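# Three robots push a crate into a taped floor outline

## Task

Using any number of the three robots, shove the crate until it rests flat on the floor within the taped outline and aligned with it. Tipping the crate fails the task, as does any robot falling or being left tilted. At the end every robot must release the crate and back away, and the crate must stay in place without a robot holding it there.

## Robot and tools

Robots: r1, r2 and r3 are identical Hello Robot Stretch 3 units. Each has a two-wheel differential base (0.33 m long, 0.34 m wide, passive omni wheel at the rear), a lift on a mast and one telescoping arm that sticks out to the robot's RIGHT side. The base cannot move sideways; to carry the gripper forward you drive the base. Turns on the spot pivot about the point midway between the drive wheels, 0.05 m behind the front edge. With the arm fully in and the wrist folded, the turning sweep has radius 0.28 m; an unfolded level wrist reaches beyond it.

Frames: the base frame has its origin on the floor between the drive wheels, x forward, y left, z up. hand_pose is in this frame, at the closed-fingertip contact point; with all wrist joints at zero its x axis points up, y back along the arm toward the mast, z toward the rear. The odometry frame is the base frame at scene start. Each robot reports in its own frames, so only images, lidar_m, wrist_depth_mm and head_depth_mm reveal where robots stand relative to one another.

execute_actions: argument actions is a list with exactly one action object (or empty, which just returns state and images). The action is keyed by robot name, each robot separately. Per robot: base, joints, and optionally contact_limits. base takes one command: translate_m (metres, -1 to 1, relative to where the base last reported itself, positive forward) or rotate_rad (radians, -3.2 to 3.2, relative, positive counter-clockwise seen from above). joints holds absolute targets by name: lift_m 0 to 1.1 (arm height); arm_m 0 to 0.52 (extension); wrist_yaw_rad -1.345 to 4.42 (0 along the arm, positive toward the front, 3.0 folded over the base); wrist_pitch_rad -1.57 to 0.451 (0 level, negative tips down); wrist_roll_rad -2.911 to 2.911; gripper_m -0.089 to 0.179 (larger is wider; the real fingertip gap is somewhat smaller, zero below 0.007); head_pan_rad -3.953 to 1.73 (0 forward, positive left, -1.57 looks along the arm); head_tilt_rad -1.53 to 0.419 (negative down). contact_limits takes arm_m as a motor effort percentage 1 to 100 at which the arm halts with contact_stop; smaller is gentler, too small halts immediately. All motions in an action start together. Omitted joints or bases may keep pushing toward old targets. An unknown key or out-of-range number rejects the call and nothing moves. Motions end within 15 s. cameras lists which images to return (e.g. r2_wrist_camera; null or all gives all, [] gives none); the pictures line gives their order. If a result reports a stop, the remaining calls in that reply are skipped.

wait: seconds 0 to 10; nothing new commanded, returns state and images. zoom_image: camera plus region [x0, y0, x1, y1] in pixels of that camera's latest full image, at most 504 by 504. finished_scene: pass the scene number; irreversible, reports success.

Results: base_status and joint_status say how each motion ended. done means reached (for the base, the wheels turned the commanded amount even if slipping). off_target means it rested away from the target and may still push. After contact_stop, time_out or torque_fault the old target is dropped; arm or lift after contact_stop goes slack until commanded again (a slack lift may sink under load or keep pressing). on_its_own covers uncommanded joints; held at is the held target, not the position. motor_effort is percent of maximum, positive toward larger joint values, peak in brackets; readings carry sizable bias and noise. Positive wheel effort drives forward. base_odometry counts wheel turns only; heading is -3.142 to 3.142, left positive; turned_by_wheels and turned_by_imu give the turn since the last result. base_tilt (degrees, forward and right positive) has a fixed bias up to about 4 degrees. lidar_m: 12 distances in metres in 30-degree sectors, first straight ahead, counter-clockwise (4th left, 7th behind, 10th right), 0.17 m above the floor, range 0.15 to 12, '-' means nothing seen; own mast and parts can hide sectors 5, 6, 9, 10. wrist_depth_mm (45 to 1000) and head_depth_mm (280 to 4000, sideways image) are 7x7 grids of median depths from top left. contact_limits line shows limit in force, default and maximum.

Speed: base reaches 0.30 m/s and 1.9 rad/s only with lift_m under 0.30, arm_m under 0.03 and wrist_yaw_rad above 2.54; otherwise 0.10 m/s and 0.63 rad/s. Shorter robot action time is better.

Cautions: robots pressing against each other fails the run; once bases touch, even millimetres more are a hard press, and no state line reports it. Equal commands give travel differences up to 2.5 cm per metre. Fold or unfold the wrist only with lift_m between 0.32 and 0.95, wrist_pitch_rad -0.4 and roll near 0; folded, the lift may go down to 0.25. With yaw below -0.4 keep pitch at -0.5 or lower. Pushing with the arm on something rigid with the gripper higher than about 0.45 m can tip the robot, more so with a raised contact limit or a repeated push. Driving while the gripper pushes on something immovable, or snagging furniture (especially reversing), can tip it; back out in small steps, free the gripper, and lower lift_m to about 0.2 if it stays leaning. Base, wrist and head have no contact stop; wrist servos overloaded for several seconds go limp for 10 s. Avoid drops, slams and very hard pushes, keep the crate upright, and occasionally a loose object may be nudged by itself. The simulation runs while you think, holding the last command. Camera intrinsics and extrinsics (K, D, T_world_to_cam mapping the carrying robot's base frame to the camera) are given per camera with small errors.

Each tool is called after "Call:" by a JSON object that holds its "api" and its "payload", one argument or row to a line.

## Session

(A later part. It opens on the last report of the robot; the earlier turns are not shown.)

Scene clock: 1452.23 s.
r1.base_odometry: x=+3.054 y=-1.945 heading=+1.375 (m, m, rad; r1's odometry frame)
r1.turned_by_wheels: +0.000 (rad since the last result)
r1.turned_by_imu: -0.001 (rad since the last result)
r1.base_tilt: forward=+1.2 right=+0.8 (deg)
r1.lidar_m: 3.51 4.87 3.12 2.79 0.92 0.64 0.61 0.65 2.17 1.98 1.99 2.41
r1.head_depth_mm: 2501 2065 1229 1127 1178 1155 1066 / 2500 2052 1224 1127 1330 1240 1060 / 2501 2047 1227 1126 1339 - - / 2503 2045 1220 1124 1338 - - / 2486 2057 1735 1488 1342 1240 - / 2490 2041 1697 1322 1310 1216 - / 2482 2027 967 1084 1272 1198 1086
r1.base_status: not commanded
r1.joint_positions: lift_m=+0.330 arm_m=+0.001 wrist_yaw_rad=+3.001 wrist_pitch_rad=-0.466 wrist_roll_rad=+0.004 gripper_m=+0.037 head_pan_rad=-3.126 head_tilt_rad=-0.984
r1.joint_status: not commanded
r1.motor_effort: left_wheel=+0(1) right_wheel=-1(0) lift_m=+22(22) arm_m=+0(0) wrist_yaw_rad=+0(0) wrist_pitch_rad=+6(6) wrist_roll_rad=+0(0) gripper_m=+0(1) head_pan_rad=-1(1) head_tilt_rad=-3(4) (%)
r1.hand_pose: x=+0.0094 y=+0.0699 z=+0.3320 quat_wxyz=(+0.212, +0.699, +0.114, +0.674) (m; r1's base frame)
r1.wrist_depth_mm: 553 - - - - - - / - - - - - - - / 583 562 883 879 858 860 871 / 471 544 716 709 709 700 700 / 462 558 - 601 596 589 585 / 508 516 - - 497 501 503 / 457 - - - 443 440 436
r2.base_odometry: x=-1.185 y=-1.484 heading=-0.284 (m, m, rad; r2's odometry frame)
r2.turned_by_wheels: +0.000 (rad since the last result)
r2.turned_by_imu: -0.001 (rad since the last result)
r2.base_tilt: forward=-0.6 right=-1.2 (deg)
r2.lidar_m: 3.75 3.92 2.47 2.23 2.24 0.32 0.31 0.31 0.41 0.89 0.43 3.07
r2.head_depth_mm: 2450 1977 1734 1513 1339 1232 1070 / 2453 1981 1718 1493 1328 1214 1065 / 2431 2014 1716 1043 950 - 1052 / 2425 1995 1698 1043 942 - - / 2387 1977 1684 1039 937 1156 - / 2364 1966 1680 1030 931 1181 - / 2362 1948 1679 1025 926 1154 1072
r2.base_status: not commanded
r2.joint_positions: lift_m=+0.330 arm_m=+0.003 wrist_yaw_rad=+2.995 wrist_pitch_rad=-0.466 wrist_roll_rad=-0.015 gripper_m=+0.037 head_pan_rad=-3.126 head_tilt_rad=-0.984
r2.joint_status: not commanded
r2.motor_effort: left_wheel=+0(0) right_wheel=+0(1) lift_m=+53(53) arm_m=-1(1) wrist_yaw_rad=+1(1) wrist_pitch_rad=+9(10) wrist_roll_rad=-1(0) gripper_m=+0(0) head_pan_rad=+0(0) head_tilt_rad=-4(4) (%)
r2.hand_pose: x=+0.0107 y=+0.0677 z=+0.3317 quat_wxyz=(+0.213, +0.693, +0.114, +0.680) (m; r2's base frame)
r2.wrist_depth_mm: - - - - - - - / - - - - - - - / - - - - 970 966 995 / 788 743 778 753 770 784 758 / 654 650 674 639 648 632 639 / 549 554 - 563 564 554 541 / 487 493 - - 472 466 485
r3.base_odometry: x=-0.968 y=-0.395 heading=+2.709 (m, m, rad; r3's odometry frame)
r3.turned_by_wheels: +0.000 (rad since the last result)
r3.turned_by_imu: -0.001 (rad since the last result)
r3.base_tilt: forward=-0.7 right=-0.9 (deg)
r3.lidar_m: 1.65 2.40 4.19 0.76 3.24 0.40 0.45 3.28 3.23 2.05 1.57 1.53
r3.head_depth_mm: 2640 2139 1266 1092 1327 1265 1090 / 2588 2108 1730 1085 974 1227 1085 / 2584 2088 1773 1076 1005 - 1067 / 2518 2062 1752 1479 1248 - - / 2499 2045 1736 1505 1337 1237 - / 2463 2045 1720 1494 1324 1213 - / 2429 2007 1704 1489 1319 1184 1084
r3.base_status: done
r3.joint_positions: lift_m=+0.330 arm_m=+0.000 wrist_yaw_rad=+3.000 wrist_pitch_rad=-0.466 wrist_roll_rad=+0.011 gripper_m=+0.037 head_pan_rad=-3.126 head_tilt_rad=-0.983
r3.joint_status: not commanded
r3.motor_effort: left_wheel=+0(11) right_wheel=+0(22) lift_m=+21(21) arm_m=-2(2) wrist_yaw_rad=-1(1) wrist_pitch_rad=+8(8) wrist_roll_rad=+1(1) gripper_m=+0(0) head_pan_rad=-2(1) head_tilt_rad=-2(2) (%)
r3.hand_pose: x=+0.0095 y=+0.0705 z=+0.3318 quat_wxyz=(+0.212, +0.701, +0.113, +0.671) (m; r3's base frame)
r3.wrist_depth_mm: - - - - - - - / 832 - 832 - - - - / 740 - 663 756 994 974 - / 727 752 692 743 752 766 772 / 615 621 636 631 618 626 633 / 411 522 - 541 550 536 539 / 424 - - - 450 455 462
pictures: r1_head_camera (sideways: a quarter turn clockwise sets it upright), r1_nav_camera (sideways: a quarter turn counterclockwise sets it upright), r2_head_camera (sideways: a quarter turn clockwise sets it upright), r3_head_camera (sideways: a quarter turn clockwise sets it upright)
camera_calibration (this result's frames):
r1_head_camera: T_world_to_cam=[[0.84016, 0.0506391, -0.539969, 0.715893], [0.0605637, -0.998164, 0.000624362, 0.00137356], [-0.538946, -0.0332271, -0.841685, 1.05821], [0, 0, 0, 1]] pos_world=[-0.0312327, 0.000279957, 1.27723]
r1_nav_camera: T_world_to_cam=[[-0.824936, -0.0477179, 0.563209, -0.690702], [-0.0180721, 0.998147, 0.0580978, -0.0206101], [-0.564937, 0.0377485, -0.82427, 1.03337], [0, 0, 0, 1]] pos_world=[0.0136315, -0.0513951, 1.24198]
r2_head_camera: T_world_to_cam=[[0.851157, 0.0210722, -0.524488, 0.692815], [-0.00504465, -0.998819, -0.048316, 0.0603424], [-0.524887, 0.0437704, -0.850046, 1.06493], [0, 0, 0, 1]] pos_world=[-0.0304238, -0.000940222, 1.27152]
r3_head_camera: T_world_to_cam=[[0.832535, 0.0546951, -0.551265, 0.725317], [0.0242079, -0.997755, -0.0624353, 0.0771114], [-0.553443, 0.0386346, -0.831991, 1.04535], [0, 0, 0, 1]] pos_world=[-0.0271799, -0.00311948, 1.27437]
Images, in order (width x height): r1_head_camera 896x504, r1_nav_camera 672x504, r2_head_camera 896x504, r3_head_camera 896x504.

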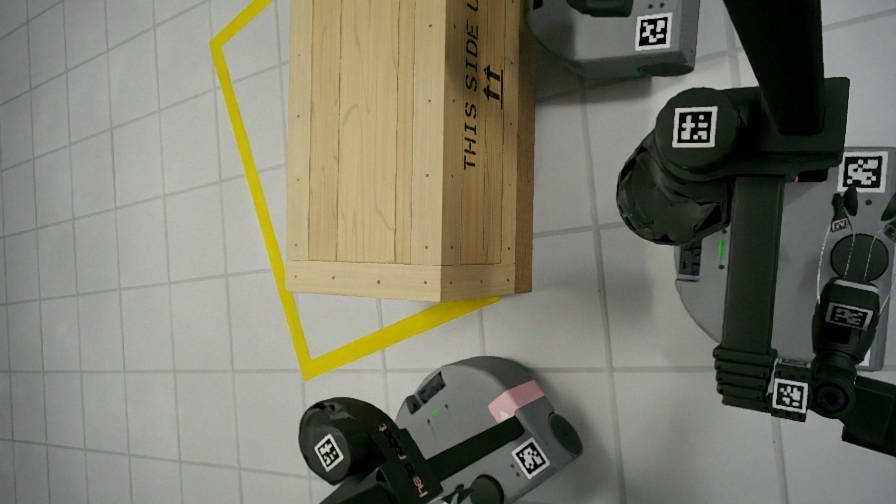

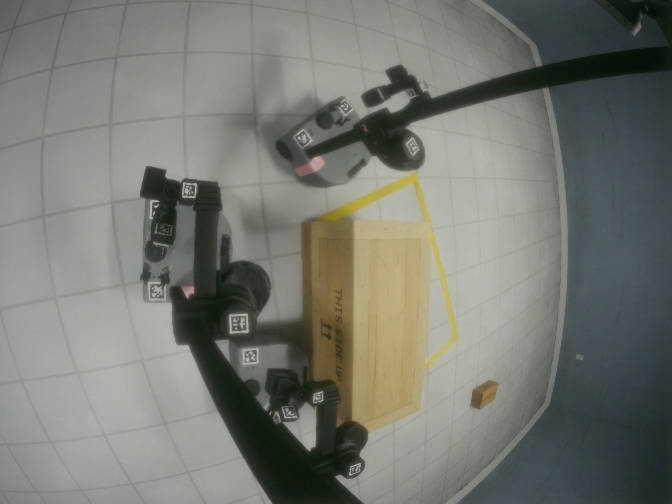

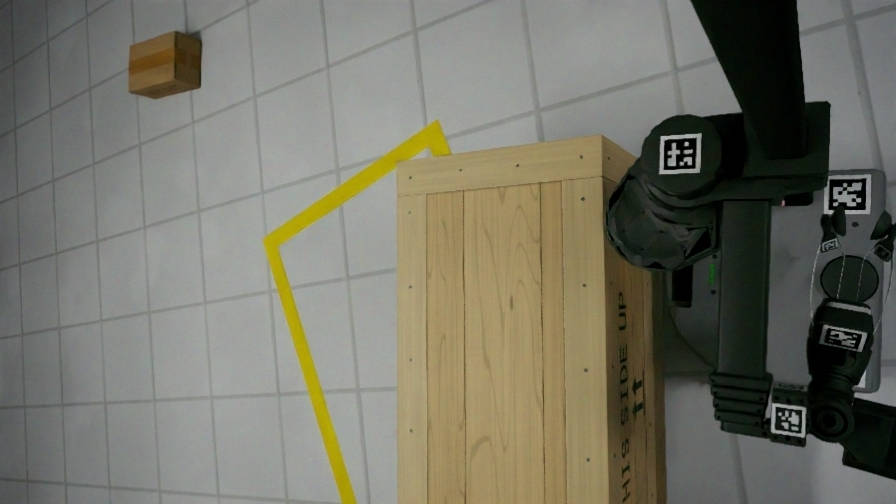

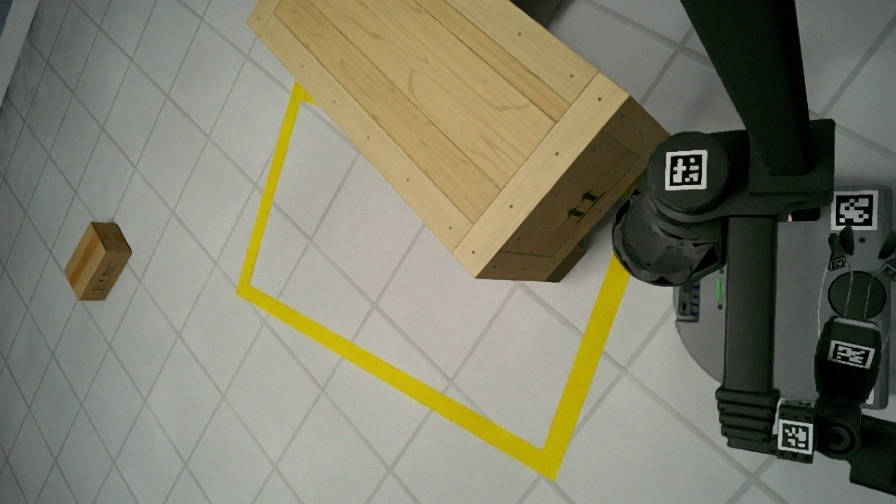

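Call:
{"api": "execute_actions", "payload": {
  "actions": [
    {"r3":{"base":{"translate_m":0.45}},"r1":{"base":{"rotate_rad":-0.17}}}
  ],
  "cameras": []
}}

Call:
{"api": "execute_actions", "payload": {
  "actions": [
    {"r1":{"base":{"translate_m":-0.27}}}
  ],
  "cameras": []
}}

Call:
{"api": "execute_actions", "payload": {
  "actions": [
    {"r1":{"base":{"rotate_rad":0.15}}}
  ],
  "cameras": ["r1_head_camera","r1_nav_camera"]
}}

Scene clock: 1498.03 s.
r1.base_odometry: x=+3.054 y=-1.945 heading=+1.205 (m, m, rad; r1's odometry frame)
r1.turned_by_wheels: -0.170 (rad since the last result)
r1.turned_by_imu: -0.173 (rad since the last result)
r1.base_tilt: forward=+1.2 right=+0.9 (deg)
r1.lidar_m: 3.46 3.50 3.45 2.82 0.57 0.58 0.61 0.61 2.40 0.72 1.97 2.18
r1.head_depth_mm: 2497 2065 1224 1119 1117 1201 1068 / 2505 2056 1223 1181 1230 1212 1059 / 2492 2048 1221 1143 1345 - - / 2483 2043 1220 1122 1345 - - / 2493 2052 1214 1118 1324 1238 - / 2512 2034 1729 1509 1337 1217 - / 2479 2045 1738 1506 1336 1199 1085
r1.base_status: done
r1.joint_positions: lift_m=+0.330 arm_m=+0.001 wrist_yaw_rad=+3.001 wrist_pitch_rad=-0.466 wrist_roll_rad=+0.004 gripper_m=+0.037 head_pan_rad=-3.126 head_tilt_rad=-0.984
r1.joint_status: not commanded
r1.motor_effort: left_wheel=+3(8) right_wheel=-2(6) lift_m=+22(22) arm_m=+0(0) wrist_yaw_rad=+0(1) wrist_pitch_rad=+7(7) wrist_roll_rad=+0(0) gripper_m=+0(1) head_pan_rad=-1(2) head_tilt_rad=-4(4) (%)
r1.hand_pose: x=+0.0094 y=+0.0699 z=+0.3320 quat_wxyz=(+0.212, +0.699, +0.114, +0.674) (m; r1's base frame)
r1.wrist_depth_mm: - - - - - - - / - - - - - - - / 615 885 875 879 870 865 845 / 500 696 713 720 710 692 687 / 460 599 - 595 592 579 579 / 464 520 - - 492 506 503 / 463 - - - 445 442 444
r2.base_odometry: x=-1.185 y=-1.484 heading=-0.284 (m, m, rad; r2's odometry frame)
r2.turned_by_wheels: +0.000 (rad since the last result)
r2.turned_by_imu: -0.003 (rad since the last result)
r2.base_tilt: forward=-0.7 right=-1.2 (deg)
r2.lidar_m: 3.74 3.96 2.48 2.23 2.24 0.32 0.31 0.31 0.41 1.19 0.43 3.08
r2.head_depth_mm: 2498 1969 1736 1513 1333 1230 1076 / 2446 1979 1727 1498 1328 1217 1065 / 2423 2002 1701 1049 951 - 1054 / 2381 2010 1705 1049 936 - - / 2383 1975 1687 1034 940 1160 - / 2395 1960 1665 1034 934 1185 - / 2343 1947 1673 1028 926 1152 1074
r2.base_status: not commanded
r2.joint_positions: lift_m=+0.330 arm_m=+0.003 wrist_yaw_rad=+2.995 wrist_pitch_rad=-0.466 wrist_roll_rad=-0.015 gripper_m=+0.037 head_pan_rad=-3.126 head_tilt_rad=-0.984
r2.joint_status: not commanded
r2.motor_effort: left_wheel=+0(0) right_wheel=-1(1) lift_m=+53(53) arm_m=-1(1) wrist_yaw_rad=+0(0) wrist_pitch_rad=+10(10) wrist_roll_rad=+0(0) gripper_m=+0(1) head_pan_rad=-1(0) head_tilt_rad=-4(4) (%)
r2.hand_pose: x=+0.0107 y=+0.0677 z=+0.3317 quat_wxyz=(+0.213, +0.693, +0.114, +0.680) (m; r2's base frame)
r2.wrist_depth_mm: - - - - - - - / - - - - - - - / - - 955 987 976 955 949 / 780 745 774 796 753 775 786 / 661 656 667 646 634 637 645 / 554 548 - 540 552 542 539 / 478 495 - - 463 472 472
r3.base_odometry: x=-1.377 y=-0.207 heading=+2.709 (m, m, rad; r3's odometry frame)
r3.turned_by_wheels: +0.000 (rad since the last result)
r3.turned_by_imu: +0.000 (rad since the last result)
r3.base_tilt: forward=-0.7 right=-0.9 (deg)
r3.lidar_m: 1.26 1.84 3.99 4.72 3.62 0.79 0.83 3.56 3.48 1.52 1.19 1.17
r3.head_depth_mm: 2656 1501 1370 1557 1348 1268 1090 / 2580 1483 1263 1490 1364 1240 1081 / 2584 2082 1259 1431 1352 - 1066 / 2473 2065 1368 1496 1358 - - / 2496 2048 1734 1513 1334 1232 - / 2460 2037 1720 1495 1326 1214 - / 2430 2003 1702 1491 1313 1182 1077
r3.base_status: done
r3.joint_positions: lift_m=+0.330 arm_m=+0.000 wrist_yaw_rad=+3.000 wrist_pitch_rad=-0.466 wrist_roll_rad=+0.011 gripper_m=+0.037 head_pan_rad=-3.126 head_tilt_rad=-0.983
r3.joint_status: not commanded
r3.motor_effort: left_wheel=+0(4) right_wheel=+1(5) lift_m=+21(22) arm_m=-2(2) wrist_yaw_rad=-1(0) wrist_pitch_rad=+8(8) wrist_roll_rad=+1(1) gripper_m=+0(1) head_pan_rad=-1(1) head_tilt_rad=-2(2) (%)
r3.hand_pose: x=+0.0095 y=+0.0705 z=+0.3318 quat_wxyz=(+0.212, +0.701, +0.113, +0.671) (m; r3's base frame)
r3.wrist_depth_mm: - - - - - - - / - - - - - - - / 633 - 972 991 960 - - / 640 693 758 780 754 776 784 / 622 611 650 630 632 628 639 / 522 530 - 566 555 535 533 / 449 - - - 447 463 469
pictures: none
No camera images: the call's "cameras" was empty. Leave "cameras" out to get every camera's image.

Scene clock: 1501.97 s.
r1.base_odometry: x=+2.958 y=-2.197 heading=+1.206 (m, m, rad; r1's odometry frame)
r1.turned_by_wheels: +0.000 (rad since the last result)
r1.turned_by_imu: -0.001 (rad since the last result)
r1.base_tilt: forward=+1.2 right=+0.9 (deg)
r1.lidar_m: 3.62 3.76 3.35 0.43 0.43 0.39 0.34 0.34 2.55 0.73 2.07 2.28
r1.head_depth_mm: 2503 2066 1757 1066 1062 1036 1069 / 2499 2068 1748 1062 998 1081 1060 / 2497 2050 1752 1064 988 - - / 2477 2044 1729 1062 972 - - / 2482 2041 1740 1060 970 1217 - / 2479 2046 1739 1105 1275 1217 - / 2476 2053 1738 1508 1334 1200 1082
r1.base_status: done
r1.joint_positions: lift_m=+0.330 arm_m=+0.001 wrist_yaw_rad=+3.001 wrist_pitch_rad=-0.466 wrist_roll_rad=+0.004 gripper_m=+0.037 head_pan_rad=-3.126 head_tilt_rad=-0.984
r1.joint_status: not commanded
r1.motor_effort: left_wheel=+3(4) right_wheel=-3(7) lift_m=+23(23) arm_m=+0(0) wrist_yaw_rad=+1(1) wrist_pitch_rad=+7(6) wrist_roll_rad=+0(0) gripper_m=+0(0) head_pan_rad=-2(2) head_tilt_rad=-3(4) (%)
r1.hand_pose: x=+0.0094 y=+0.0699 z=+0.3320 quat_wxyz=(+0.212, +0.699, +0.114, +0.674) (m; r1's base frame)
r1.wrist_depth_mm: - - - - - - - / - - - - - - - / 924 568 846 876 863 867 864 / 489 469 699 712 690 691 693 / 393 405 - 589 590 589 580 / 484 450 - - 498 506 504 / 458 - - - 445 443 446
r2.base_odometry: x=-1.185 y=-1.484 heading=-0.284 (m, m, rad; r2's odometry frame)
r2.turned_by_wheels: +0.000 (rad since the last result)
r2.turned_by_imu: -0.001 (rad since the last result)
r2.base_tilt: forward=-0.7 right=-1.0 (deg)
r2.lidar_m: 3.77 3.94 2.47 2.23 2.24 0.32 0.31 0.31 0.41 0.29 2.54 3.06
r2.head_depth_mm: 2473 1981 1731 1516 1329 1234 1076 / 2419 1988 1719 1499 1339 1214 1068 / 2420 2003 1704 1047 949 - 1051 / 2385 1996 1701 1044 937 - - / 2365 1982 1687 1037 935 1163 - / 2352 1950 1679 1032 931 1180 - / 2340 1950 1667 1030 926 1095 941
r2.base_status: not commanded
r2.joint_positions: lift_m=+0.330 arm_m=+0.003 wrist_yaw_rad=+2.995 wrist_pitch_rad=-0.466 wrist_roll_rad=-0.015 gripper_m=+0.037 head_pan_rad=-3.126 head_tilt_rad=-0.984
r2.joint_status: not commanded
r2.motor_effort: left_wheel=+0(0) right_wheel=-1(1) lift_m=+53(53) arm_m=-1(1) wrist_yaw_rad=+0(0) wrist_pitch_rad=+10(10) wrist_roll_rad=+0(0) gripper_m=+1(0) head_pan_rad=-1(1) head_tilt_rad=-5(4) (%)
r2.hand_pose: x=+0.0107 y=+0.0677 z=+0.3317 quat_wxyz=(+0.213, +0.693, +0.114, +0.680) (m; r2's base frame)
r2.wrist_depth_mm: - - - - - - - / - - - - - - - / - - 985 991 - 974 966 / 777 760 781 769 765 758 756 / 660 648 664 641 652 646 636 / 561 552 - 540 563 550 545 / 482 495 - - 465 480 472
r3.base_odometry: x=-1.377 y=-0.207 heading=+2.709 (m, m, rad; r3's odometry frame)
r3.turned_by_wheels: +0.000 (rad since the last result)
r3.turned_by_imu: -0.001 (rad since the last result)
r3.base_tilt: forward=-0.6 right=-0.8 (deg)
r3.lidar_m: 1.26 1.83 4.01 4.72 0.86 0.79 0.83 3.55 3.47 1.53 1.19 1.16
r3.head_depth_mm: 2668 1501 1378 1367 1313 1265 1089 / 2574 1490 1269 1461 1363 1242 1081 / 2554 2108 1266 1432 1351 - 1066 / 2463 2067 1367 1499 1357 - - / 2492 2043 1751 1504 1334 1240 - / 2466 2028 1728 1491 1326 1211 - / 2465 2023 1710 1485 1317 1183 1082
r3.base_status: not commanded
r3.joint_positions: lift_m=+0.330 arm_m=+0.000 wrist_yaw_rad=+3.000 wrist_pitch_rad=-0.466 wrist_roll_rad=+0.011 gripper_m=+0.037 head_pan_rad=-3.126 head_tilt_rad=-0.983
r3.joint_status: not commanded
r3.motor_effort: left_wheel=-1(0) right_wheel=+1(1) lift_m=+22(21) arm_m=-2(2) wrist_yaw_rad=-1(0) wrist_pitch_rad=+8(8) wrist_roll_rad=+1(1) gripper_m=+0(0) head_pan_rad=-1(1) head_tilt_rad=-2(2) (%)
r3.hand_pose: x=+0.0095 y=+0.0705 z=+0.3318 quat_wxyz=(+0.212, +0.701, +0.113, +0.671) (m; r3's base frame)
r3.wrist_depth_mm: - - - - - - - / - - - - - - - / 944 - 974 967 977 - - / 754 745 750 778 788 771 764 / 624 623 662 639 630 631 627 / 518 520 - 555 550 536 541 / 459 - - - 447 465 465
pictures: none
No camera images: the call's "cameras" was empty. Leave "cameras" out to get every camera's image.

Scene clock: 1503.27 s.
r1.base_odometry: x=+2.958 y=-2.197 heading=+1.355 (m, m, rad; r1's odometry frame)
r1.turned_by_wheels: +0.150 (rad since the last result)
r1.turned_by_imu: +0.151 (rad since the last result)
r1.base_tilt: forward=+1.2 right=+0.9 (deg)
r1.lidar_m: 3.77 4.93 3.03 0.43 0.53 0.37 0.34 0.35 2.30 0.73 2.08 2.48
r1.head_depth_mm: 2497 2045 1744 1065 972 1069 998 / 2510 2053 1741 1063 972 1243 1060 / 2520 2040 1742 1060 974 - - / 2493 2053 1739 1063 970 - - / 2491 2045 1736 1083 969 1228 - / 2481 2037 1741 1517 1339 1219 - / 2474 2046 1737 1515 1336 1197 1087
r1.base_status: done
r1.joint_positions: lift_m=+0.330 arm_m=+0.001 wrist_yaw_rad=+3.001 wrist_pitch_rad=-0.466 wrist_roll_rad=+0.004 gripper_m=+0.037 head_pan_rad=-3.126 head_tilt_rad=-0.984
r1.joint_status: not commanded
r1.motor_effort: left_wheel=-2(7) right_wheel=+2(6) lift_m=+22(23) arm_m=+0(0) wrist_yaw_rad=+0(2) wrist_pitch_rad=+6(6) wrist_roll_rad=+0(0) gripper_m=+0(1) head_pan_rad=-1(3) head_tilt_rad=-4(3) (%)
r1.hand_pose: x=+0.0094 y=+0.0699 z=+0.3320 quat_wxyz=(+0.212, +0.699, +0.114, +0.674) (m; r1's base frame)
r1.wrist_depth_mm: - - - - - - - / 569 - - - - - - / 547 591 573 870 883 874 870 / 488 468 470 705 695 692 695 / 482 442 - 585 583 578 588 / 485 503 - - 496 508 503 / 443 - - - 444 443 442
r2.base_odometry: x=-1.185 y=-1.484 heading=-0.284 (m, m, rad; r2's odometry frame)
r2.turned_by_wheels: +0.000 (rad since the last result)
r2.turned_by_imu: +0.000 (rad since the last result)
r2.base_tilt: forward=-0.5 right=-0.9 (deg)
r2.lidar_m: 3.75 3.91 2.48 2.23 2.24 0.32 0.31 0.31 0.41 0.30 2.54 3.05
r2.head_depth_mm: 2489 1978 1741 1503 1325 1232 1071 / 2440 1965 1728 1493 1324 1216 1070 / 2419 2000 1704 1049 949 - 1053 / 2392 1991 1703 1040 941 - - / 2382 1997 1704 1040 936 1161 - / 2370 1981 1683 1031 931 1178 - / 2346 1945 1674 1027 931 1122 939
r2.base_status: not commanded
r2.joint_positions: lift_m=+0.330 arm_m=+0.003 wrist_yaw_rad=+2.995 wrist_pitch_rad=-0.466 wrist_roll_rad=-0.015 gripper_m=+0.037 head_pan_rad=-3.126 head_tilt_rad=-0.984
r2.joint_status: not commanded
r2.motor_effort: left_wheel=+0(0) right_wheel=-1(1) lift_m=+53(53) arm_m=-1(1) wrist_yaw_rad=+1(0) wrist_pitch_rad=+10(10) wrist_roll_rad=+0(1) gripper_m=+0(1) head_pan_rad=+0(0) head_tilt_rad=-5(4) (%)
r2.hand_pose: x=+0.0107 y=+0.0677 z=+0.3317 quat_wxyz=(+0.213, +0.693, +0.114, +0.680) (m; r2's base frame)
r2.wrist_depth_mm: - - - - - - - / - - - - - - - / - - - 980 - - 942 / 787 743 766 771 776 779 770 / 659 661 672 638 657 622 633 / 557 551 - 549 563 549 543 / 488 499 - - 468 477 481
r3.base_odometry: x=-1.377 y=-0.207 heading=+2.709 (m, m, rad; r3's odometry frame)
r3.turned_by_wheels: +0.000 (rad since the last result)
r3.turned_by_imu: +0.000 (rad since the last result)
r3.base_tilt: forward=-0.6 right=-0.8 (deg)
r3.lidar_m: 1.26 1.84 3.97 4.70 0.86 0.79 0.83 3.55 3.48 1.52 1.19 1.16
r3.head_depth_mm: 2621 1502 1374 1360 1310 1261 1093 / 2585 1478 1261 1410 1354 1244 1085 / 2564 2114 1265 1428 1351 - 1069 / 2477 2073 1366 1499 1352 - - / 2514 2045 1745 1511 1339 1236 - / 2471 2032 1725 1506 1326 1215 - / 2433 1997 1709 1490 1317 1185 1080
r3.base_status: not commanded
r3.joint_positions: lift_m=+0.330 arm_m=+0.000 wrist_yaw_rad=+3.000 wrist_pitch_rad=-0.466 wrist_roll_rad=+0.011 gripper_m=+0.037 head_pan_rad=-3.126 head_tilt_rad=-0.983
r3.joint_status: not commanded
r3.motor_effort: left_wheel=+0(0) right_wheel=+1(1) lift_m=+21(21) arm_m=-2(2) wrist_yaw_rad=+0(2) wrist_pitch_rad=+8(9) wrist_roll_rad=+1(1) gripper_m=-1(0) head_pan_rad=+0(0) head_tilt_rad=-2(2) (%)
r3.hand_pose: x=+0.0095 y=+0.0705 z=+0.3318 quat_wxyz=(+0.212, +0.701, +0.113, +0.671) (m; r3's base frame)
r3.wrist_depth_mm: - - - - - - - / - - - - - - - / 962 - 945 963 986 - - / 733 758 780 745 781 785 769 / 610 635 647 640 625 637 646 / 526 528 - 536 558 543 542 / 453 - - - 452 458 462
pictures: r1_head_camera (sideways: a quarter turn clockwise sets it upright), r1_nav_camera (sideways: a quarter turn counterclockwise sets it upright)
camera_calibration (this result's frames):
r1_head_camera: T_world_to_cam=[[0.84016, 0.0506393, -0.539969, 0.715893], [0.060564, -0.998164, 0.000624362, 0.00137355], [-0.538946, -0.0332272, -0.841685, 1.05821], [0, 0, 0, 1]] pos_world=[-0.0312327, 0.000279948, 1.27723]
r1_nav_camera: T_world_to_cam=[[-0.824936, -0.0477181, 0.563209, -0.690702], [-0.0180724, 0.998147, 0.0580978, -0.0206101], [-0.564938, 0.0377484, -0.82427, 1.03337], [0, 0, 0, 1]] pos_world=[0.0136315, -0.0513951, 1.24198]
Images, in order (width x height): r1_head_camera 896x504, r1_nav_camera 672x504.

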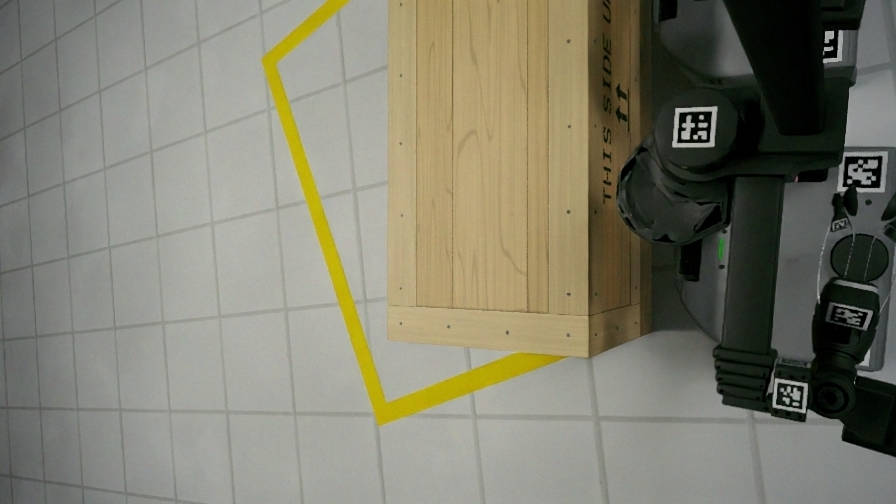

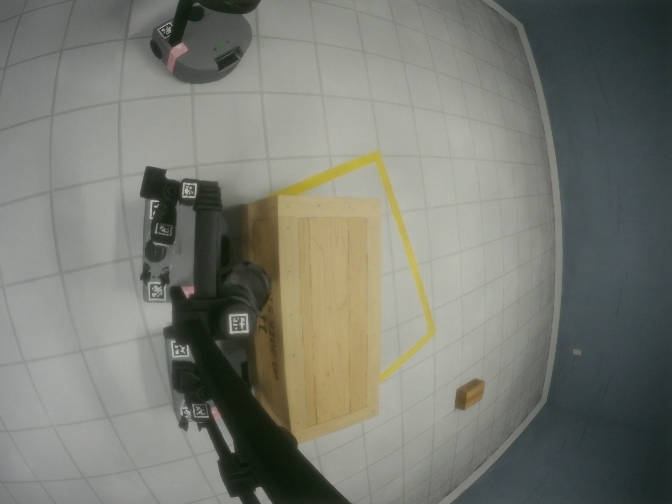

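Call:
{"api": "execute_actions", "payload": {
  "actions": [
    {"r1":{"base":{"translate_m":0.2}}}
  ],
  "cameras": []
}}

Call:
{"api": "execute_actions", "payload": {
  "actions": [
    {"r1":{"base":{"rotate_rad":0.25}}}
  ],
  "cameras": []
}}

Call:
{"api": "execute_actions", "payload": {
  "actions": [
    {"r1":{"base":{"translate_m":-0.22}}}
  ],
  "cameras": []
}}

Call:
{"api": "execute_actions", "payload": {
  "actions": [
    {"r1":{"base":{"rotate_rad":-0.23}}}
  ],
  "cameras": ["r1_head_camera"]
}}

Scene clock: 1533.70 s.
r1.base_odometry: x=+3.000 y=-2.002 heading=+1.355 (m, m, rad; r1's odometry frame)
r1.turned_by_wheels: +0.000 (rad since the last result)
r1.turned_by_imu: +0.000 (rad since the last result)
r1.base_tilt: forward=+1.1 right=+0.9 (deg)
r1.lidar_m: 3.56 4.92 3.07 2.74 0.84 0.58 0.54 0.55 2.25 0.74 2.03 2.44
r1.head_depth_mm: 2517 2059 1222 1084 1153 1071 1066 / 2501 2055 1220 1085 1281 1134 1058 / 2483 2057 1224 1085 1293 - - / 2484 2043 1221 1082 1295 - - / 2484 2046 1692 1128 1316 1237 - / 2500 2057 1743 1513 1335 1216 - / 2481 2045 1730 1512 1338 1198 1084
r1.base_status: done
r1.joint_positions: lift_m=+0.330 arm_m=+0.001 wrist_yaw_rad=+3.001 wrist_pitch_rad=-0.466 wrist_roll_rad=+0.004 gripper_m=+0.037 head_pan_rad=-3.126 head_tilt_rad=-0.984
r1.joint_status: not commanded
r1.motor_effort: left_wheel=-2(5) right_wheel=+2(5) lift_m=+22(23) arm_m=+0(0) wrist_yaw_rad=+1(0) wrist_pitch_rad=+7(6) wrist_roll_rad=+0(0) gripper_m=-1(1) head_pan_rad=-1(2) head_tilt_rad=-3(3) (%)
r1.hand_pose: x=+0.0094 y=+0.0699 z=+0.3320 quat_wxyz=(+0.212, +0.699, +0.114, +0.674) (m; r1's base frame)
r1.wrist_depth_mm: 519 - - - - - - / - - - - - - - / 581 548 897 879 879 857 849 / 466 474 712 709 695 706 684 / 419 459 - 590 596 581 584 / 468 495 - - 491 502 501 / 461 - - - 445 440 439
r2.base_odometry: x=-1.185 y=-1.484 heading=-0.284 (m, m, rad; r2's odometry frame)
r2.turned_by_wheels: +0.000 (rad since the last result)
r2.turned_by_imu: -0.002 (rad since the last result)
r2.base_tilt: forward=-0.6 right=-1.0 (deg)
r2.lidar_m: 3.76 3.92 2.48 2.23 2.23 0.32 0.31 0.31 0.41 1.19 0.36 3.06
r2.head_depth_mm: 2436 1985 1734 1509 1334 1235 1069 / 2454 1985 1723 1498 1327 1219 1065 / 2420 2010 1707 1050 948 - 1052 / 2407 2006 1711 1043 942 - - / 2366 1962 1703 1041 936 1160 - / 2357 1946 1685 1039 932 1178 - / 2325 1938 1671 1025 923 1150 1080
r2.base_status: not commanded
r2.joint_positions: lift_m=+0.330 arm_m=+0.003 wrist_yaw_rad=+2.995 wrist_pitch_rad=-0.466 wrist_roll_rad=-0.015 gripper_m=+0.037 head_pan_rad=-3.126 head_tilt_rad=-0.984
r2.joint_status: not commanded
r2.motor_effort: left_wheel=+0(0) right_wheel=+0(0) lift_m=+53(53) arm_m=-1(1) wrist_yaw_rad=+0(1) wrist_pitch_rad=+10(9) wrist_roll_rad=+0(0) gripper_m=+0(0) head_pan_rad=-1(2) head_tilt_rad=-5(5) (%)
r2.hand_pose: x=+0.0107 y=+0.0677 z=+0.3317 quat_wxyz=(+0.213, +0.693, +0.114, +0.680) (m; r2's base frame)
r2.wrist_depth_mm: - - - - - - - / - - - - - - - / - - 993 976 957 973 967 / 802 761 792 763 765 762 784 / 671 642 676 637 652 635 631 / 556 562 - 555 565 554 548 / 478 491 - - 469 477 478
r3.base_odometry: x=-1.377 y=-0.207 heading=+2.709 (m, m, rad; r3's odometry frame)
r3.turned_by_wheels: +0.000 (rad since the last result)
r3.turned_by_imu: -0.001 (rad since the last result)
r3.base_tilt: forward=-0.6 right=-0.9 (deg)
r3.lidar_m: 1.26 1.84 3.98 4.69 1.01 0.79 0.83 3.56 3.49 1.53 1.19 1.16
r3.head_depth_mm: 2651 1498 1374 1564 1325 1263 1090 / 2592 1488 1265 1491 1365 1239 1086 / 2550 2087 1262 1438 1356 - 1069 / 2466 2072 1361 1496 1355 - - / 2496 2065 1735 1504 1340 1231 - / 2470 2008 1725 1500 1324 1213 - / 2424 2015 1704 1482 1314 1184 1083
r3.base_status: not commanded
r3.joint_positions: lift_m=+0.330 arm_m=+0.000 wrist_yaw_rad=+3.000 wrist_pitch_rad=-0.466 wrist_roll_rad=+0.011 gripper_m=+0.037 head_pan_rad=-3.126 head_tilt_rad=-0.983
r3.joint_status: not commanded
r3.motor_effort: left_wheel=+0(0) right_wheel=+1(1) lift_m=+22(21) arm_m=-2(2) wrist_yaw_rad=-1(1) wrist_pitch_rad=+8(8) wrist_roll_rad=+1(1) gripper_m=+0(0) head_pan_rad=-1(1) head_tilt_rad=-1(2) (%)
r3.hand_pose: x=+0.0095 y=+0.0705 z=+0.3318 quat_wxyz=(+0.212, +0.701, +0.113, +0.671) (m; r3's base frame)
r3.wrist_depth_mm: - - - - - - - / - - - - - - - / 667 - 971 968 973 - - / 653 708 769 759 785 744 770 / 620 613 646 642 640 636 629 / 521 531 - 545 545 525 522 / 452 - - - 450 460 457
pictures: none
No camera images: the call's "cameras" was empty. Leave "cameras" out to get every camera's image.

Scene clock: 1535.07 s.
r1.base_odometry: x=+3.000 y=-2.002 heading=+1.605 (m, m, rad; r1's odometry frame)
r1.turned_by_wheels: +0.250 (rad since the last result)
r1.turned_by_imu: +0.252 (rad since the last result)
r1.base_tilt: forward=+1.2 right=+0.8 (deg)
r1.lidar_m: 3.56 3.70 2.81 0.50 0.50 0.54 0.54 2.75 0.74 2.03 2.13 3.03
r1.head_depth_mm: 2512 2043 1749 1063 1179 1105 1072 / 2503 2055 1748 1060 1279 1240 1059 / 2494 2051 1220 1081 1295 - - / 2495 2063 1737 1430 1320 - - / 2480 2047 1743 1515 1338 1233 - / 2507 2054 1732 1509 1339 1215 - / 2493 2036 1726 1504 1339 1194 1083
r1.base_status: done
r1.joint_positions: lift_m=+0.330 arm_m=+0.001 wrist_yaw_rad=+3.001 wrist_pitch_rad=-0.466 wrist_roll_rad=+0.004 gripper_m=+0.037 head_pan_rad=-3.126 head_tilt_rad=-0.984
r1.joint_status: not commanded
r1.motor_effort: left_wheel=-2(9) right_wheel=+3(7) lift_m=+22(22) arm_m=+0(0) wrist_yaw_rad=+0(0) wrist_pitch_rad=+6(6) wrist_roll_rad=+0(0) gripper_m=-1(0) head_pan_rad=-1(1) head_tilt_rad=-3(3) (%)
r1.hand_pose: x=+0.0094 y=+0.0699 z=+0.3320 quat_wxyz=(+0.212, +0.699, +0.114, +0.674) (m; r1's base frame)
r1.wrist_depth_mm: 620 - - - - - - / 632 - - - - - - / 596 571 714 886 867 864 845 / 503 483 697 693 713 698 699 / 579 538 - 605 593 583 587 / 514 515 - - 493 505 497 / 454 - - - 448 441 440
r2.base_odometry: x=-1.185 y=-1.484 heading=-0.284 (m, m, rad; r2's odometry frame)
r2.turned_by_wheels: +0.000 (rad since the last result)
r2.turned_by_imu: +0.000 (rad since the last result)
r2.base_tilt: forward=-0.7 right=-1.2 (deg)
r2.lidar_m: 3.74 3.93 2.47 2.23 2.25 0.32 0.31 0.31 0.41 1.19 0.36 3.06
r2.head_depth_mm: 2447 1986 1734 1509 1337 1234 1065 / 2433 1983 1723 1496 1329 1212 1069 / 2432 1994 1709 1049 950 - 1047 / 2417 1983 1698 1041 941 - - / 2388 1973 1693 1036 936 1162 - / 2356 1974 1682 1037 934 1189 - / 2337 1939 1667 1031 930 1156 1076
r2.base_status: not commanded
r2.joint_positions: lift_m=+0.330 arm_m=+0.003 wrist_yaw_rad=+2.995 wrist_pitch_rad=-0.466 wrist_roll_rad=-0.015 gripper_m=+0.037 head_pan_rad=-3.126 head_tilt_rad=-0.984
r2.joint_status: not commanded
r2.motor_effort: left_wheel=+0(0) right_wheel=-1(1) lift_m=+53(53) arm_m=-1(1) wrist_yaw_rad=+0(1) wrist_pitch_rad=+10(10) wrist_roll_rad=+0(0) gripper_m=+0(0) head_pan_rad=-2(1) head_tilt_rad=-5(5) (%)
r2.hand_pose: x=+0.0107 y=+0.0677 z=+0.3317 quat_wxyz=(+0.213, +0.693, +0.114, +0.680) (m; r2's base frame)
r2.wrist_depth_mm: - - - - - - - / - - - - - - - / - - 979 951 974 972 999 / 770 751 794 795 793 755 758 / 644 650 668 639 645 646 644 / 558 551 - 555 568 550 542 / 484 481 - - 463 477 480
r3.base_odometry: x=-1.377 y=-0.207 heading=+2.709 (m, m, rad; r3's odometry frame)
r3.turned_by_wheels: +0.000 (rad since the last result)
r3.turned_by_imu: +0.000 (rad since the last result)
r3.base_tilt: forward=-0.6 right=-0.8 (deg)
r3.lidar_m: 1.25 1.83 3.98 4.72 0.99 0.79 0.83 3.56 3.49 1.53 1.19 1.16
r3.head_depth_mm: 2628 1498 1383 1557 1310 1265 1088 / 2616 1483 1268 1490 1362 1242 1084 / 2556 2092 1260 1439 1358 - 1067 / 2480 2069 1363 1504 1355 - - / 2524 2047 1736 1514 1334 1241 - / 2470 2036 1714 1495 1321 1214 - / 2434 1997 1703 1487 1312 1179 1084
r3.base_status: not commanded
r3.joint_positions: lift_m=+0.330 arm_m=+0.000 wrist_yaw_rad=+3.000 wrist_pitch_rad=-0.466 wrist_roll_rad=+0.011 gripper_m=+0.037 head_pan_rad=-3.126 head_tilt_rad=-0.983
r3.joint_status: not commanded
r3.motor_effort: left_wheel=+0(0) right_wheel=+1(1) lift_m=+22(21) arm_m=-2(2) wrist_yaw_rad=-1(0) wrist_pitch_rad=+8(8) wrist_roll_rad=+1(1) gripper_m=+0(0) head_pan_rad=+0(0) head_tilt_rad=-2(2) (%)
r3.hand_pose: x=+0.0095 y=+0.0705 z=+0.3318 quat_wxyz=(+0.212, +0.701, +0.113, +0.671) (m; r3's base frame)
r3.wrist_depth_mm: - - - - - - - / - - - - - - - / 648 - 970 964 - 995 - / 630 730 753 766 763 769 778 / 614 607 634 641 631 633 631 / 528 528 - 551 549 527 535 / 455 - - - 450 463 464
pictures: none
No camera images: the call's "cameras" was empty. Leave "cameras" out to get every camera's image.

Scene clock: 1538.50 s.
r1.base_odometry: x=+3.008 y=-2.222 heading=+1.605 (m, m, rad; r1's odometry frame)
r1.turned_by_wheels: +0.000 (rad since the last result)
r1.turned_by_imu: -0.001 (rad since the last result)
r1.base_tilt: forward=+1.2 right=+0.8 (deg)
r1.lidar_m: 3.77 3.75 2.82 0.48 0.40 0.33 0.33 2.74 2.05 0.67 2.12 2.99
r1.head_depth_mm: 2506 2051 1742 1064 937 1062 989 / 2505 2066 1739 1062 939 1027 1058 / 2494 2051 1743 1063 951 - - / 2494 2042 1752 1519 993 - - / 2496 2049 1739 1513 1338 1236 - / 2496 2039 1739 1511 1342 1215 - / 2466 2038 1740 1513 1335 1200 1084
r1.base_status: done
r1.joint_positions: lift_m=+0.330 arm_m=+0.001 wrist_yaw_rad=+3.001 wrist_pitch_rad=-0.466 wrist_roll_rad=+0.004 gripper_m=+0.037 head_pan_rad=-3.126 head_tilt_rad=-0.984
r1.joint_status: not commanded
r1.motor_effort: left_wheel=-2(8) right_wheel=+2(5) lift_m=+22(22) arm_m=+0(0) wrist_yaw_rad=-1(0) wrist_pitch_rad=+6(6) wrist_roll_rad=+0(0) gripper_m=+0(0) head_pan_rad=-2(2) head_tilt_rad=-4(3) (%)
r1.hand_pose: x=+0.0094 y=+0.0699 z=+0.3320 quat_wxyz=(+0.212, +0.699, +0.114, +0.674) (m; r1's base frame)
r1.wrist_depth_mm: 375 - - - - - - / 377 - - - - - - / 383 480 583 595 879 859 865 / 386 507 501 518 700 701 694 / 379 538 - 576 596 590 578 / 378 519 - - 490 498 500 / 364 - - - 440 445 443
r2.base_odometry: x=-1.185 y=-1.484 heading=-0.284 (m, m, rad; r2's odometry frame)
r2.turned_by_wheels: +0.000 (rad since the last result)
r2.turned_by_imu: -0.001 (rad since the last result)
r2.base_tilt: forward=-0.6 right=-1.1 (deg)
r2.lidar_m: 3.76 3.94 2.47 2.23 2.25 0.32 0.31 0.31 0.41 0.38 2.53 3.07
r2.head_depth_mm: 2431 1976 1732 1498 1338 1227 1073 / 2464 1971 1702 1496 1333 1208 1064 / 2407 2015 1705 1050 947 - 1051 / 2390 1988 1692 1040 938 - - / 2363 1984 1691 1036 938 1162 - / 2325 1960 1674 1037 934 1183 - / 2336 1957 1665 1024 928 1151 1057
r2.base_status: not commanded
r2.joint_positions: lift_m=+0.330 arm_m=+0.003 wrist_yaw_rad=+2.995 wrist_pitch_rad=-0.466 wrist_roll_rad=-0.015 gripper_m=+0.037 head_pan_rad=-3.126 head_tilt_rad=-0.984
r2.joint_status: not commanded
r2.motor_effort: left_wheel=+0(0) right_wheel=-1(1) lift_m=+53(53) arm_m=-1(1) wrist_yaw_rad=+0(0) wrist_pitch_rad=+10(10) wrist_roll_rad=-1(0) gripper_m=+0(1) head_pan_rad=-1(0) head_tilt_rad=-4(5) (%)
r2.hand_pose: x=+0.0107 y=+0.0677 z=+0.3317 quat_wxyz=(+0.213, +0.693, +0.114, +0.680) (m; r2's base frame)
r2.wrist_depth_mm: - - - - - - - / - - - - - - - / - - 966 975 954 965 987 / 798 765 781 787 793 763 777 / 653 642 675 636 645 651 640 / 555 563 - 548 567 545 545 / 485 491 - - 463 473 478
r3.base_odometry: x=-1.377 y=-0.207 heading=+2.709 (m, m, rad; r3's odometry frame)
r3.turned_by_wheels: +0.000 (rad since the last result)
r3.turned_by_imu: +0.000 (rad since the last result)
r3.base_tilt: forward=-0.6 right=-0.8 (deg)
r3.lidar_m: 1.26 1.83 3.98 4.70 0.81 0.79 0.83 3.55 3.49 1.52 1.19 1.16
r3.head_depth_mm: 2658 1505 1327 1360 1261 1261 1094 / 2614 1490 1271 1391 1324 1242 1087 / 2575 2088 1266 1436 1362 - 1064 / 2494 2064 1366 1497 1356 - - / 2481 2051 1739 1509 1335 1238 - / 2456 2033 1716 1496 1323 1217 - / 2445 2000 1709 1486 1312 1180 1079
r3.base_status: not commanded
r3.joint_positions: lift_m=+0.330 arm_m=+0.000 wrist_yaw_rad=+3.000 wrist_pitch_rad=-0.466 wrist_roll_rad=+0.011 gripper_m=+0.037 head_pan_rad=-3.126 head_tilt_rad=-0.983
r3.joint_status: not commanded
r3.motor_effort: left_wheel=+0(0) right_wheel=+1(1) lift_m=+21(21) arm_m=-1(2) wrist_yaw_rad=-1(1) wrist_pitch_rad=+8(8) wrist_roll_rad=+1(1) gripper_m=+0(0) head_pan_rad=-1(0) head_tilt_rad=-2(2) (%)
r3.hand_pose: x=+0.0095 y=+0.0705 z=+0.3318 quat_wxyz=(+0.212, +0.701, +0.113, +0.671) (m; r3's base frame)
r3.wrist_depth_mm: - - - - - - - / - - - - - - - / 978 - 982 967 988 985 - / 672 747 758 749 769 785 765 / 586 620 652 634 635 652 619 / 517 526 - 550 549 529 533 / 458 - - - 453 467 468
pictures: none
No camera images: the call's "cameras" was empty. Leave "cameras" out to get every camera's image.

Scene clock: 1539.80 s.
r1.base_odometry: x=+3.008 y=-2.222 heading=+1.375 (m, m, rad; r1's odometry frame)
r1.turned_by_wheels: -0.230 (rad since the last result)
r1.turned_by_imu: -0.232 (rad since the last result)
r1.base_tilt: forward=+1.2 right=+0.9 (deg)
r1.lidar_m: 3.77 4.91 3.06 0.48 0.49 0.34 0.33 0.33 2.22 0.68 2.03 2.45
r1.head_depth_mm: 2500 2060 1735 1064 959 1138 1024 / 2512 2061 1746 1062 960 1178 1058 / 2497 2057 1753 1063 962 - - / 2504 2051 1738 1059 971 - - / 2503 2046 1738 1485 1295 1238 - / 2509 2047 1736 1510 1337 1213 - / 2482 2046 1739 1505 1339 1198 1080
r1.base_status: done
r1.joint_positions: lift_m=+0.330 arm_m=+0.001 wrist_yaw_rad=+3.001 wrist_pitch_rad=-0.466 wrist_roll_rad=+0.004 gripper_m=+0.037 head_pan_rad=-3.126 head_tilt_rad=-0.984
r1.joint_status: not commanded
r1.motor_effort: left_wheel=+3(9) right_wheel=-3(8) lift_m=+22(23) arm_m=+0(0) wrist_yaw_rad=-1(1) wrist_pitch_rad=+7(7) wrist_roll_rad=+0(0) gripper_m=-1(0) head_pan_rad=-1(1) head_tilt_rad=-4(3) (%)
r1.hand_pose: x=+0.0094 y=+0.0699 z=+0.3320 quat_wxyz=(+0.212, +0.699, +0.114, +0.674) (m; r1's base frame)
r1.wrist_depth_mm: 522 - - - - - - / 521 - 717 - - - - / 507 657 572 876 880 875 856 / 484 490 489 709 706 705 703 / 463 566 - 588 592 583 585 / 444 513 - - 490 503 502 / 421 - - - 445 444 440
r2.base_odometry: x=-1.185 y=-1.484 heading=-0.284 (m, m, rad; r2's odometry frame)
r2.turned_by_wheels: +0.000 (rad since the last result)
r2.turned_by_imu: +0.000 (rad since the last result)
r2.base_tilt: forward=-0.6 right=-1.0 (deg)
r2.lidar_m: 3.76 3.93 2.47 2.23 2.24 0.32 0.31 0.31 0.41 0.36 2.54 3.08
r2.head_depth_mm: 2488 1976 1738 1507 1338 1236 1073 / 2427 1977 1726 1503 1332 1217 1066 / 2435 2003 1713 1049 948 - 1052 / 2405 2009 1708 1044 943 - - / 2372 1972 1688 1042 943 1157 - / 2348 1957 1676 1034 927 1174 - / 2317 1953 1665 1026 922 1151 1029
r2.base_status: not commanded
r2.joint_positions: lift_m=+0.330 arm_m=+0.003 wrist_yaw_rad=+2.995 wrist_pitch_rad=-0.466 wrist_roll_rad=-0.015 gripper_m=+0.037 head_pan_rad=-3.126 head_tilt_rad=-0.984
r2.joint_status: not commanded
r2.motor_effort: left_wheel=+0(0) right_wheel=-1(1) lift_m=+53(53) arm_m=-1(1) wrist_yaw_rad=+1(0) wrist_pitch_rad=+10(10) wrist_roll_rad=+0(0) gripper_m=+0(0) head_pan_rad=-1(1) head_tilt_rad=-4(4) (%)
r2.hand_pose: x=+0.0107 y=+0.0677 z=+0.3317 quat_wxyz=(+0.213, +0.693, +0.114, +0.680) (m; r2's base frame)
r2.wrist_depth_mm: - - - - - - - / - - - - - - - / - - 969 983 999 966 967 / 801 752 776 776 768 772 767 / 651 641 684 644 646 632 631 / 561 555 - 548 564 547 547 / 471 488 - - 475 480 485
r3.base_odometry: x=-1.377 y=-0.207 heading=+2.709 (m, m, rad; r3's odometry frame)
r3.turned_by_wheels: +0.000 (rad since the last result)
r3.turned_by_imu: +0.000 (rad since the last result)
r3.base_tilt: forward=-0.7 right=-0.9 (deg)
r3.lidar_m: 1.26 1.83 3.98 4.72 0.80 0.79 0.83 3.55 3.48 1.53 1.19 1.16
r3.head_depth_mm: 2638 1506 1364 1341 1270 1264 1092 / 2596 1484 1263 1399 1335 1237 1087 / 2566 2094 1262 1436 1355 - 1069 / 2449 2060 1368 1497 1360 - - / 2495 2029 1743 1511 1336 1240 - / 2446 2014 1727 1494 1327 1213 - / 2419 1999 1706 1489 1314 1176 1080
r3.base_status: not commanded
r3.joint_positions: lift_m=+0.330 arm_m=+0.000 wrist_yaw_rad=+3.000 wrist_pitch_rad=-0.466 wrist_roll_rad=+0.011 gripper_m=+0.037 head_pan_rad=-3.126 head_tilt_rad=-0.983
r3.joint_status: not commanded
r3.motor_effort: left_wheel=-1(0) right_wheel=+1(1) lift_m=+21(21) arm_m=-2(2) wrist_yaw_rad=+0(2) wrist_pitch_rad=+8(8) wrist_roll_rad=+1(1) gripper_m=+0(0) head_pan_rad=-1(1) head_tilt_rad=-3(2) (%)
r3.hand_pose: x=+0.0095 y=+0.0705 z=+0.3318 quat_wxyz=(+0.212, +0.701, +0.113, +0.671) (m; r3's base frame)
r3.wrist_depth_mm: - - - - - - - / - - - - - - - / - - 954 - 962 990 - / 747 751 770 776 754 769 782 / 587 612 648 637 618 638 628 / 516 524 - 543 545 531 531 / 464 - - - 445 465 462
pictures: r1_head_camera (sideways: a quarter turn clockwise sets it upright)
camera_calibration (this result's frames):
r1_head_camera: T_world_to_cam=[[0.84016, 0.0506391, -0.539969, 0.715893], [0.0605637, -0.998164, 0.000624362, 0.00137356], [-0.538946, -0.0332271, -0.841685, 1.05821], [0, 0, 0, 1]] pos_world=[-0.0312327, 0.000279957, 1.27723]
Images, in order (width x height): r1_head_camera 896x504.

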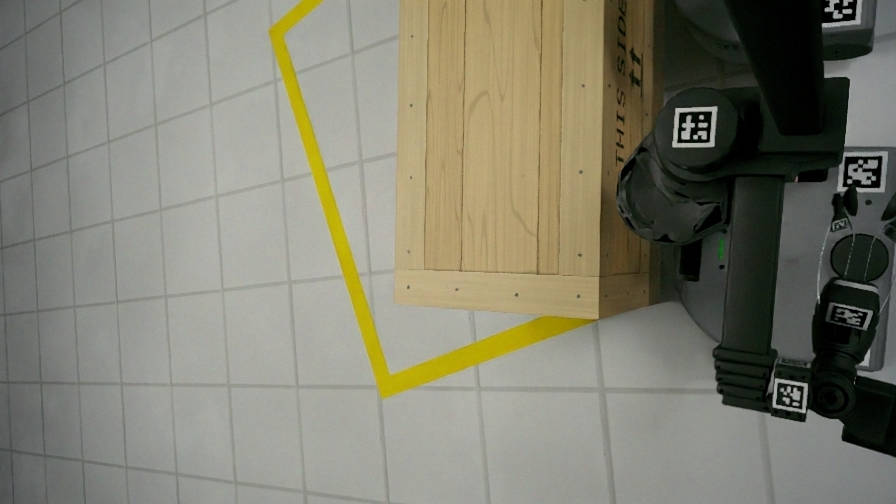

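Call:
{"api": "execute_actions", "payload": {
  "actions": [
    {"r1":{"base":{"translate_m":-0.37}},"r2":{"base":{"translate_m":-0.35}}}
  ],
  "cameras": ["r1_head_camera","r2_head_camera"]
}}

Scene clock: 1551.17 s.
r1.base_odometry: x=+2.936 y=-2.584 heading=+1.375 (m, m, rad; r1's odometry frame)
r1.turned_by_wheels: +0.000 (rad since the last result)
r1.turned_by_imu: +0.111 (rad since the last result)
r1.base_tilt: forward=+1.3 right=+0.8 (deg)
r1.lidar_m: 3.91 4.13 2.86 0.48 0.40 0.29 0.28 0.29 2.17 0.72 2.11 2.74
r1.head_depth_mm: 2530 2060 1753 1064 944 1079 958 / 2509 2062 1755 1065 941 1006 1056 / 2508 2046 1748 1060 938 - - / 2512 2051 1743 1059 943 - - / 2498 2054 1736 1516 1296 1218 - / 2483 2047 1736 1515 1336 1217 - / 2496 2061 1735 1512 1335 1195 1084
r1.base_status: translate_m off_target (by the wheels' count: -0.3696 of -0.3700)
r1.joint_positions: lift_m=+0.330 arm_m=+0.001 wrist_yaw_rad=+3.001 wrist_pitch_rad=-0.466 wrist_roll_rad=+0.004 gripper_m=+0.037 head_pan_rad=-3.126 head_tilt_rad=-0.983
r1.joint_status: not commanded
r1.on_its_own: left_wheel is at rest, and its effort (-78) is outside its rest range (-18 to +18); right_wheel is at rest, and its effort (-49) is outside its rest range (-18 to +18)
r1.motor_effort: left_wheel=-78(100) right_wheel=-49(69) lift_m=+23(23) arm_m=+0(0) wrist_yaw_rad=-2(4) wrist_pitch_rad=+6(6) wrist_roll_rad=+0(0) gripper_m=+0(1) head_pan_rad=-1(1) head_tilt_rad=-3(4) (%)
r1.hand_pose: x=+0.0093 y=+0.0699 z=+0.3321 quat_wxyz=(+0.212, +0.699, +0.114, +0.674) (m; r1's base frame)
r1.wrist_depth_mm: 409 - - - - - - / 404 - 718 - - - - / 399 526 569 842 874 852 861 / 386 515 495 677 717 695 689 / 375 542 - 572 592 582 584 / 362 516 - - 494 508 500 / 342 - - - 443 444 442
r2.base_odometry: x=-1.520 y=-1.386 heading=-0.285 (m, m, rad; r2's odometry frame)
r2.turned_by_wheels: +0.000 (rad since the last result)
r2.turned_by_imu: +0.106 (rad since the last result)
r2.base_tilt: forward=-0.7 right=-1.2 (deg)
r2.lidar_m: 3.87 3.35 2.32 2.18 2.23 0.29 0.28 0.29 0.39 0.36 2.62 3.42
r2.head_depth_mm: 2478 1980 1738 1511 1333 1231 1072 / 2442 2030 1722 1494 1324 1208 1065 / 2406 2009 1710 1046 939 - 1052 / 2399 1999 1699 1043 935 - - / 2373 1982 1694 1040 921 1079 - / 2359 1960 1681 1031 922 1163 - / 2339 1944 1669 1024 929 1123 1035
r2.base_status: translate_m off_target (by the wheels' count: -0.3497 of -0.3500)
r2.joint_positions: lift_m=+0.330 arm_m=+0.003 wrist_yaw_rad=+2.995 wrist_pitch_rad=-0.467 wrist_roll_rad=-0.015 gripper_m=+0.037 head_pan_rad=-3.126 head_tilt_rad=-0.984
r2.joint_status: not commanded
r2.on_its_own: left_wheel is at rest, and its effort (-40) is outside its rest range (-18 to +18); right_wheel is at rest, and its effort (-37) is outside its rest range (-18 to +18)
r2.motor_effort: left_wheel=-40(83) right_wheel=-37(63) lift_m=+52(53) arm_m=-1(1) wrist_yaw_rad=+0(1) wrist_pitch_rad=+10(10) wrist_roll_rad=+0(0) gripper_m=+0(0) head_pan_rad=-1(1) head_tilt_rad=-4(5) (%)
r2.hand_pose: x=+0.0106 y=+0.0677 z=+0.3316 quat_wxyz=(+0.213, +0.693, +0.114, +0.680) (m; r2's base frame)
r2.wrist_depth_mm: - - - - - - - / - - - - - - - / - - 966 973 999 - 977 / 787 754 778 775 766 771 767 / 660 663 665 641 657 649 629 / 558 555 - 547 558 560 546 / 486 498 - - 466 480 479
r3.base_odometry: x=-1.377 y=-0.207 heading=+2.709 (m, m, rad; r3's odometry frame)
r3.turned_by_wheels: +0.000 (rad since the last result)
r3.turned_by_imu: -0.001 (rad since the last result)
r3.base_tilt: forward=-0.7 right=-0.8 (deg)
r3.lidar_m: 1.26 1.83 3.99 4.72 3.63 0.82 0.83 3.56 3.49 1.53 1.19 1.16
r3.head_depth_mm: 2643 1506 1064 1291 1354 1267 1091 / 2599 1488 1311 1352 1342 1241 1082 / 2570 1469 1268 1426 1354 - 1067 / 2485 2077 1313 1494 1354 - - / 2513 2040 1704 1507 1337 1234 - / 2467 2009 1717 1500 1320 1213 - / 2430 2007 1700 1478 1315 1181 1085
r3.base_status: not commanded
r3.joint_positions: lift_m=+0.330 arm_m=+0.000 wrist_yaw_rad=+3.000 wrist_pitch_rad=-0.466 wrist_roll_rad=+0.011 gripper_m=+0.037 head_pan_rad=-3.126 head_tilt_rad=-0.983
r3.joint_status: not commanded
r3.motor_effort: left_wheel=+1(1) right_wheel=+1(1) lift_m=+21(21) arm_m=-1(2) wrist_yaw_rad=+0(0) wrist_pitch_rad=+8(8) wrist_roll_rad=+1(1) gripper_m=-1(0) head_pan_rad=-1(1) head_tilt_rad=-2(2) (%)
r3.hand_pose: x=+0.0095 y=+0.0705 z=+0.3318 quat_wxyz=(+0.212, +0.701, +0.113, +0.671) (m; r3's base frame)
r3.wrist_depth_mm: - - - - - - - / - - - - - - - / 990 - 963 988 970 987 - / 736 759 757 776 747 777 794 / 620 612 654 626 635 629 633 / 535 531 - 540 547 537 544 / 454 - - - 450 463 461
pictures: r1_head_camera (sideways: a quarter turn clockwise sets it upright), r2_head_camera (sideways: a quarter turn clockwise sets it upright)
camera_calibration (this result's frames):
r1_head_camera: T_world_to_cam=[[0.839935, 0.0506348, -0.540319, 0.716351], [0.060563, -0.998164, 0.000605523, 0.00139809], [-0.539297, -0.033232, -0.84146, 1.05792], [0, 0, 0, 1]] pos_world=[-0.031243, 0.000279835, 1.27725]
r2_head_camera: T_world_to_cam=[[0.851446, 0.0210648, -0.524019, 0.692203], [-0.00503188, -0.998819, -0.0483271, 0.0603567], [-0.524419, 0.0437847, -0.850334, 1.0653], [0, 0, 0, 1]] pos_world=[-0.0304071, -0.000939464, 1.2715]
Images, in order (width x height): r1_head_camera 896x504, r2_head_camera 896x504.

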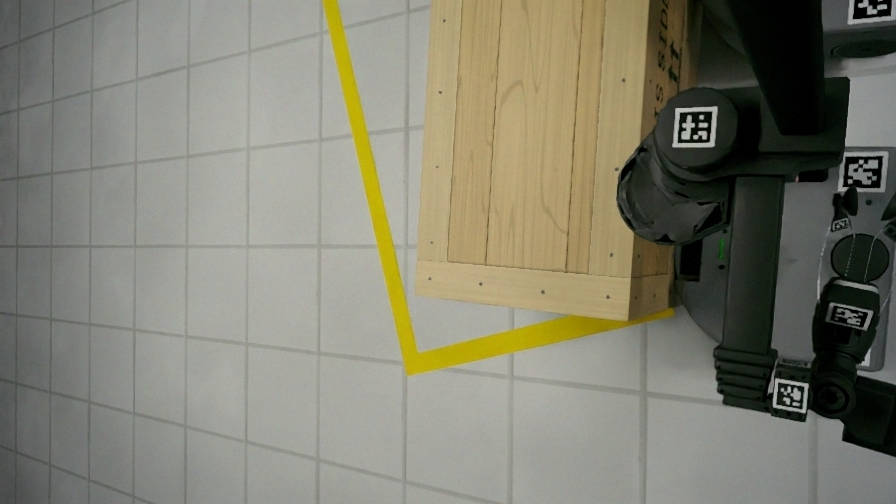

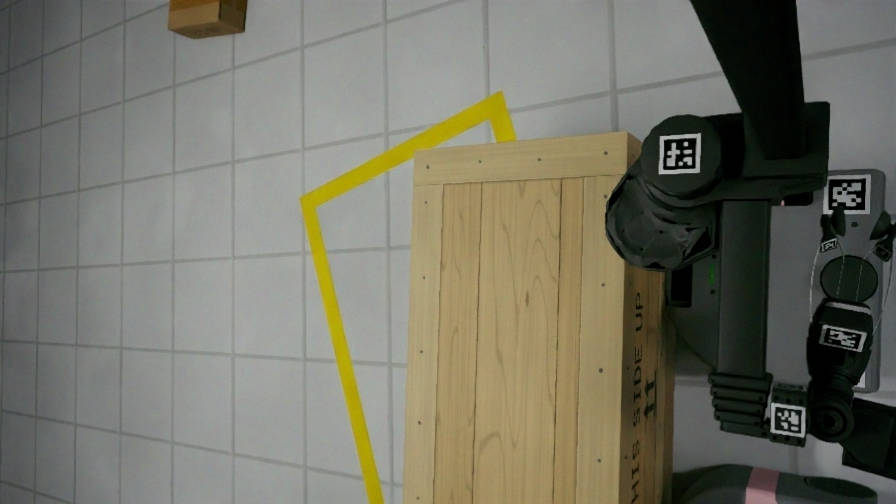

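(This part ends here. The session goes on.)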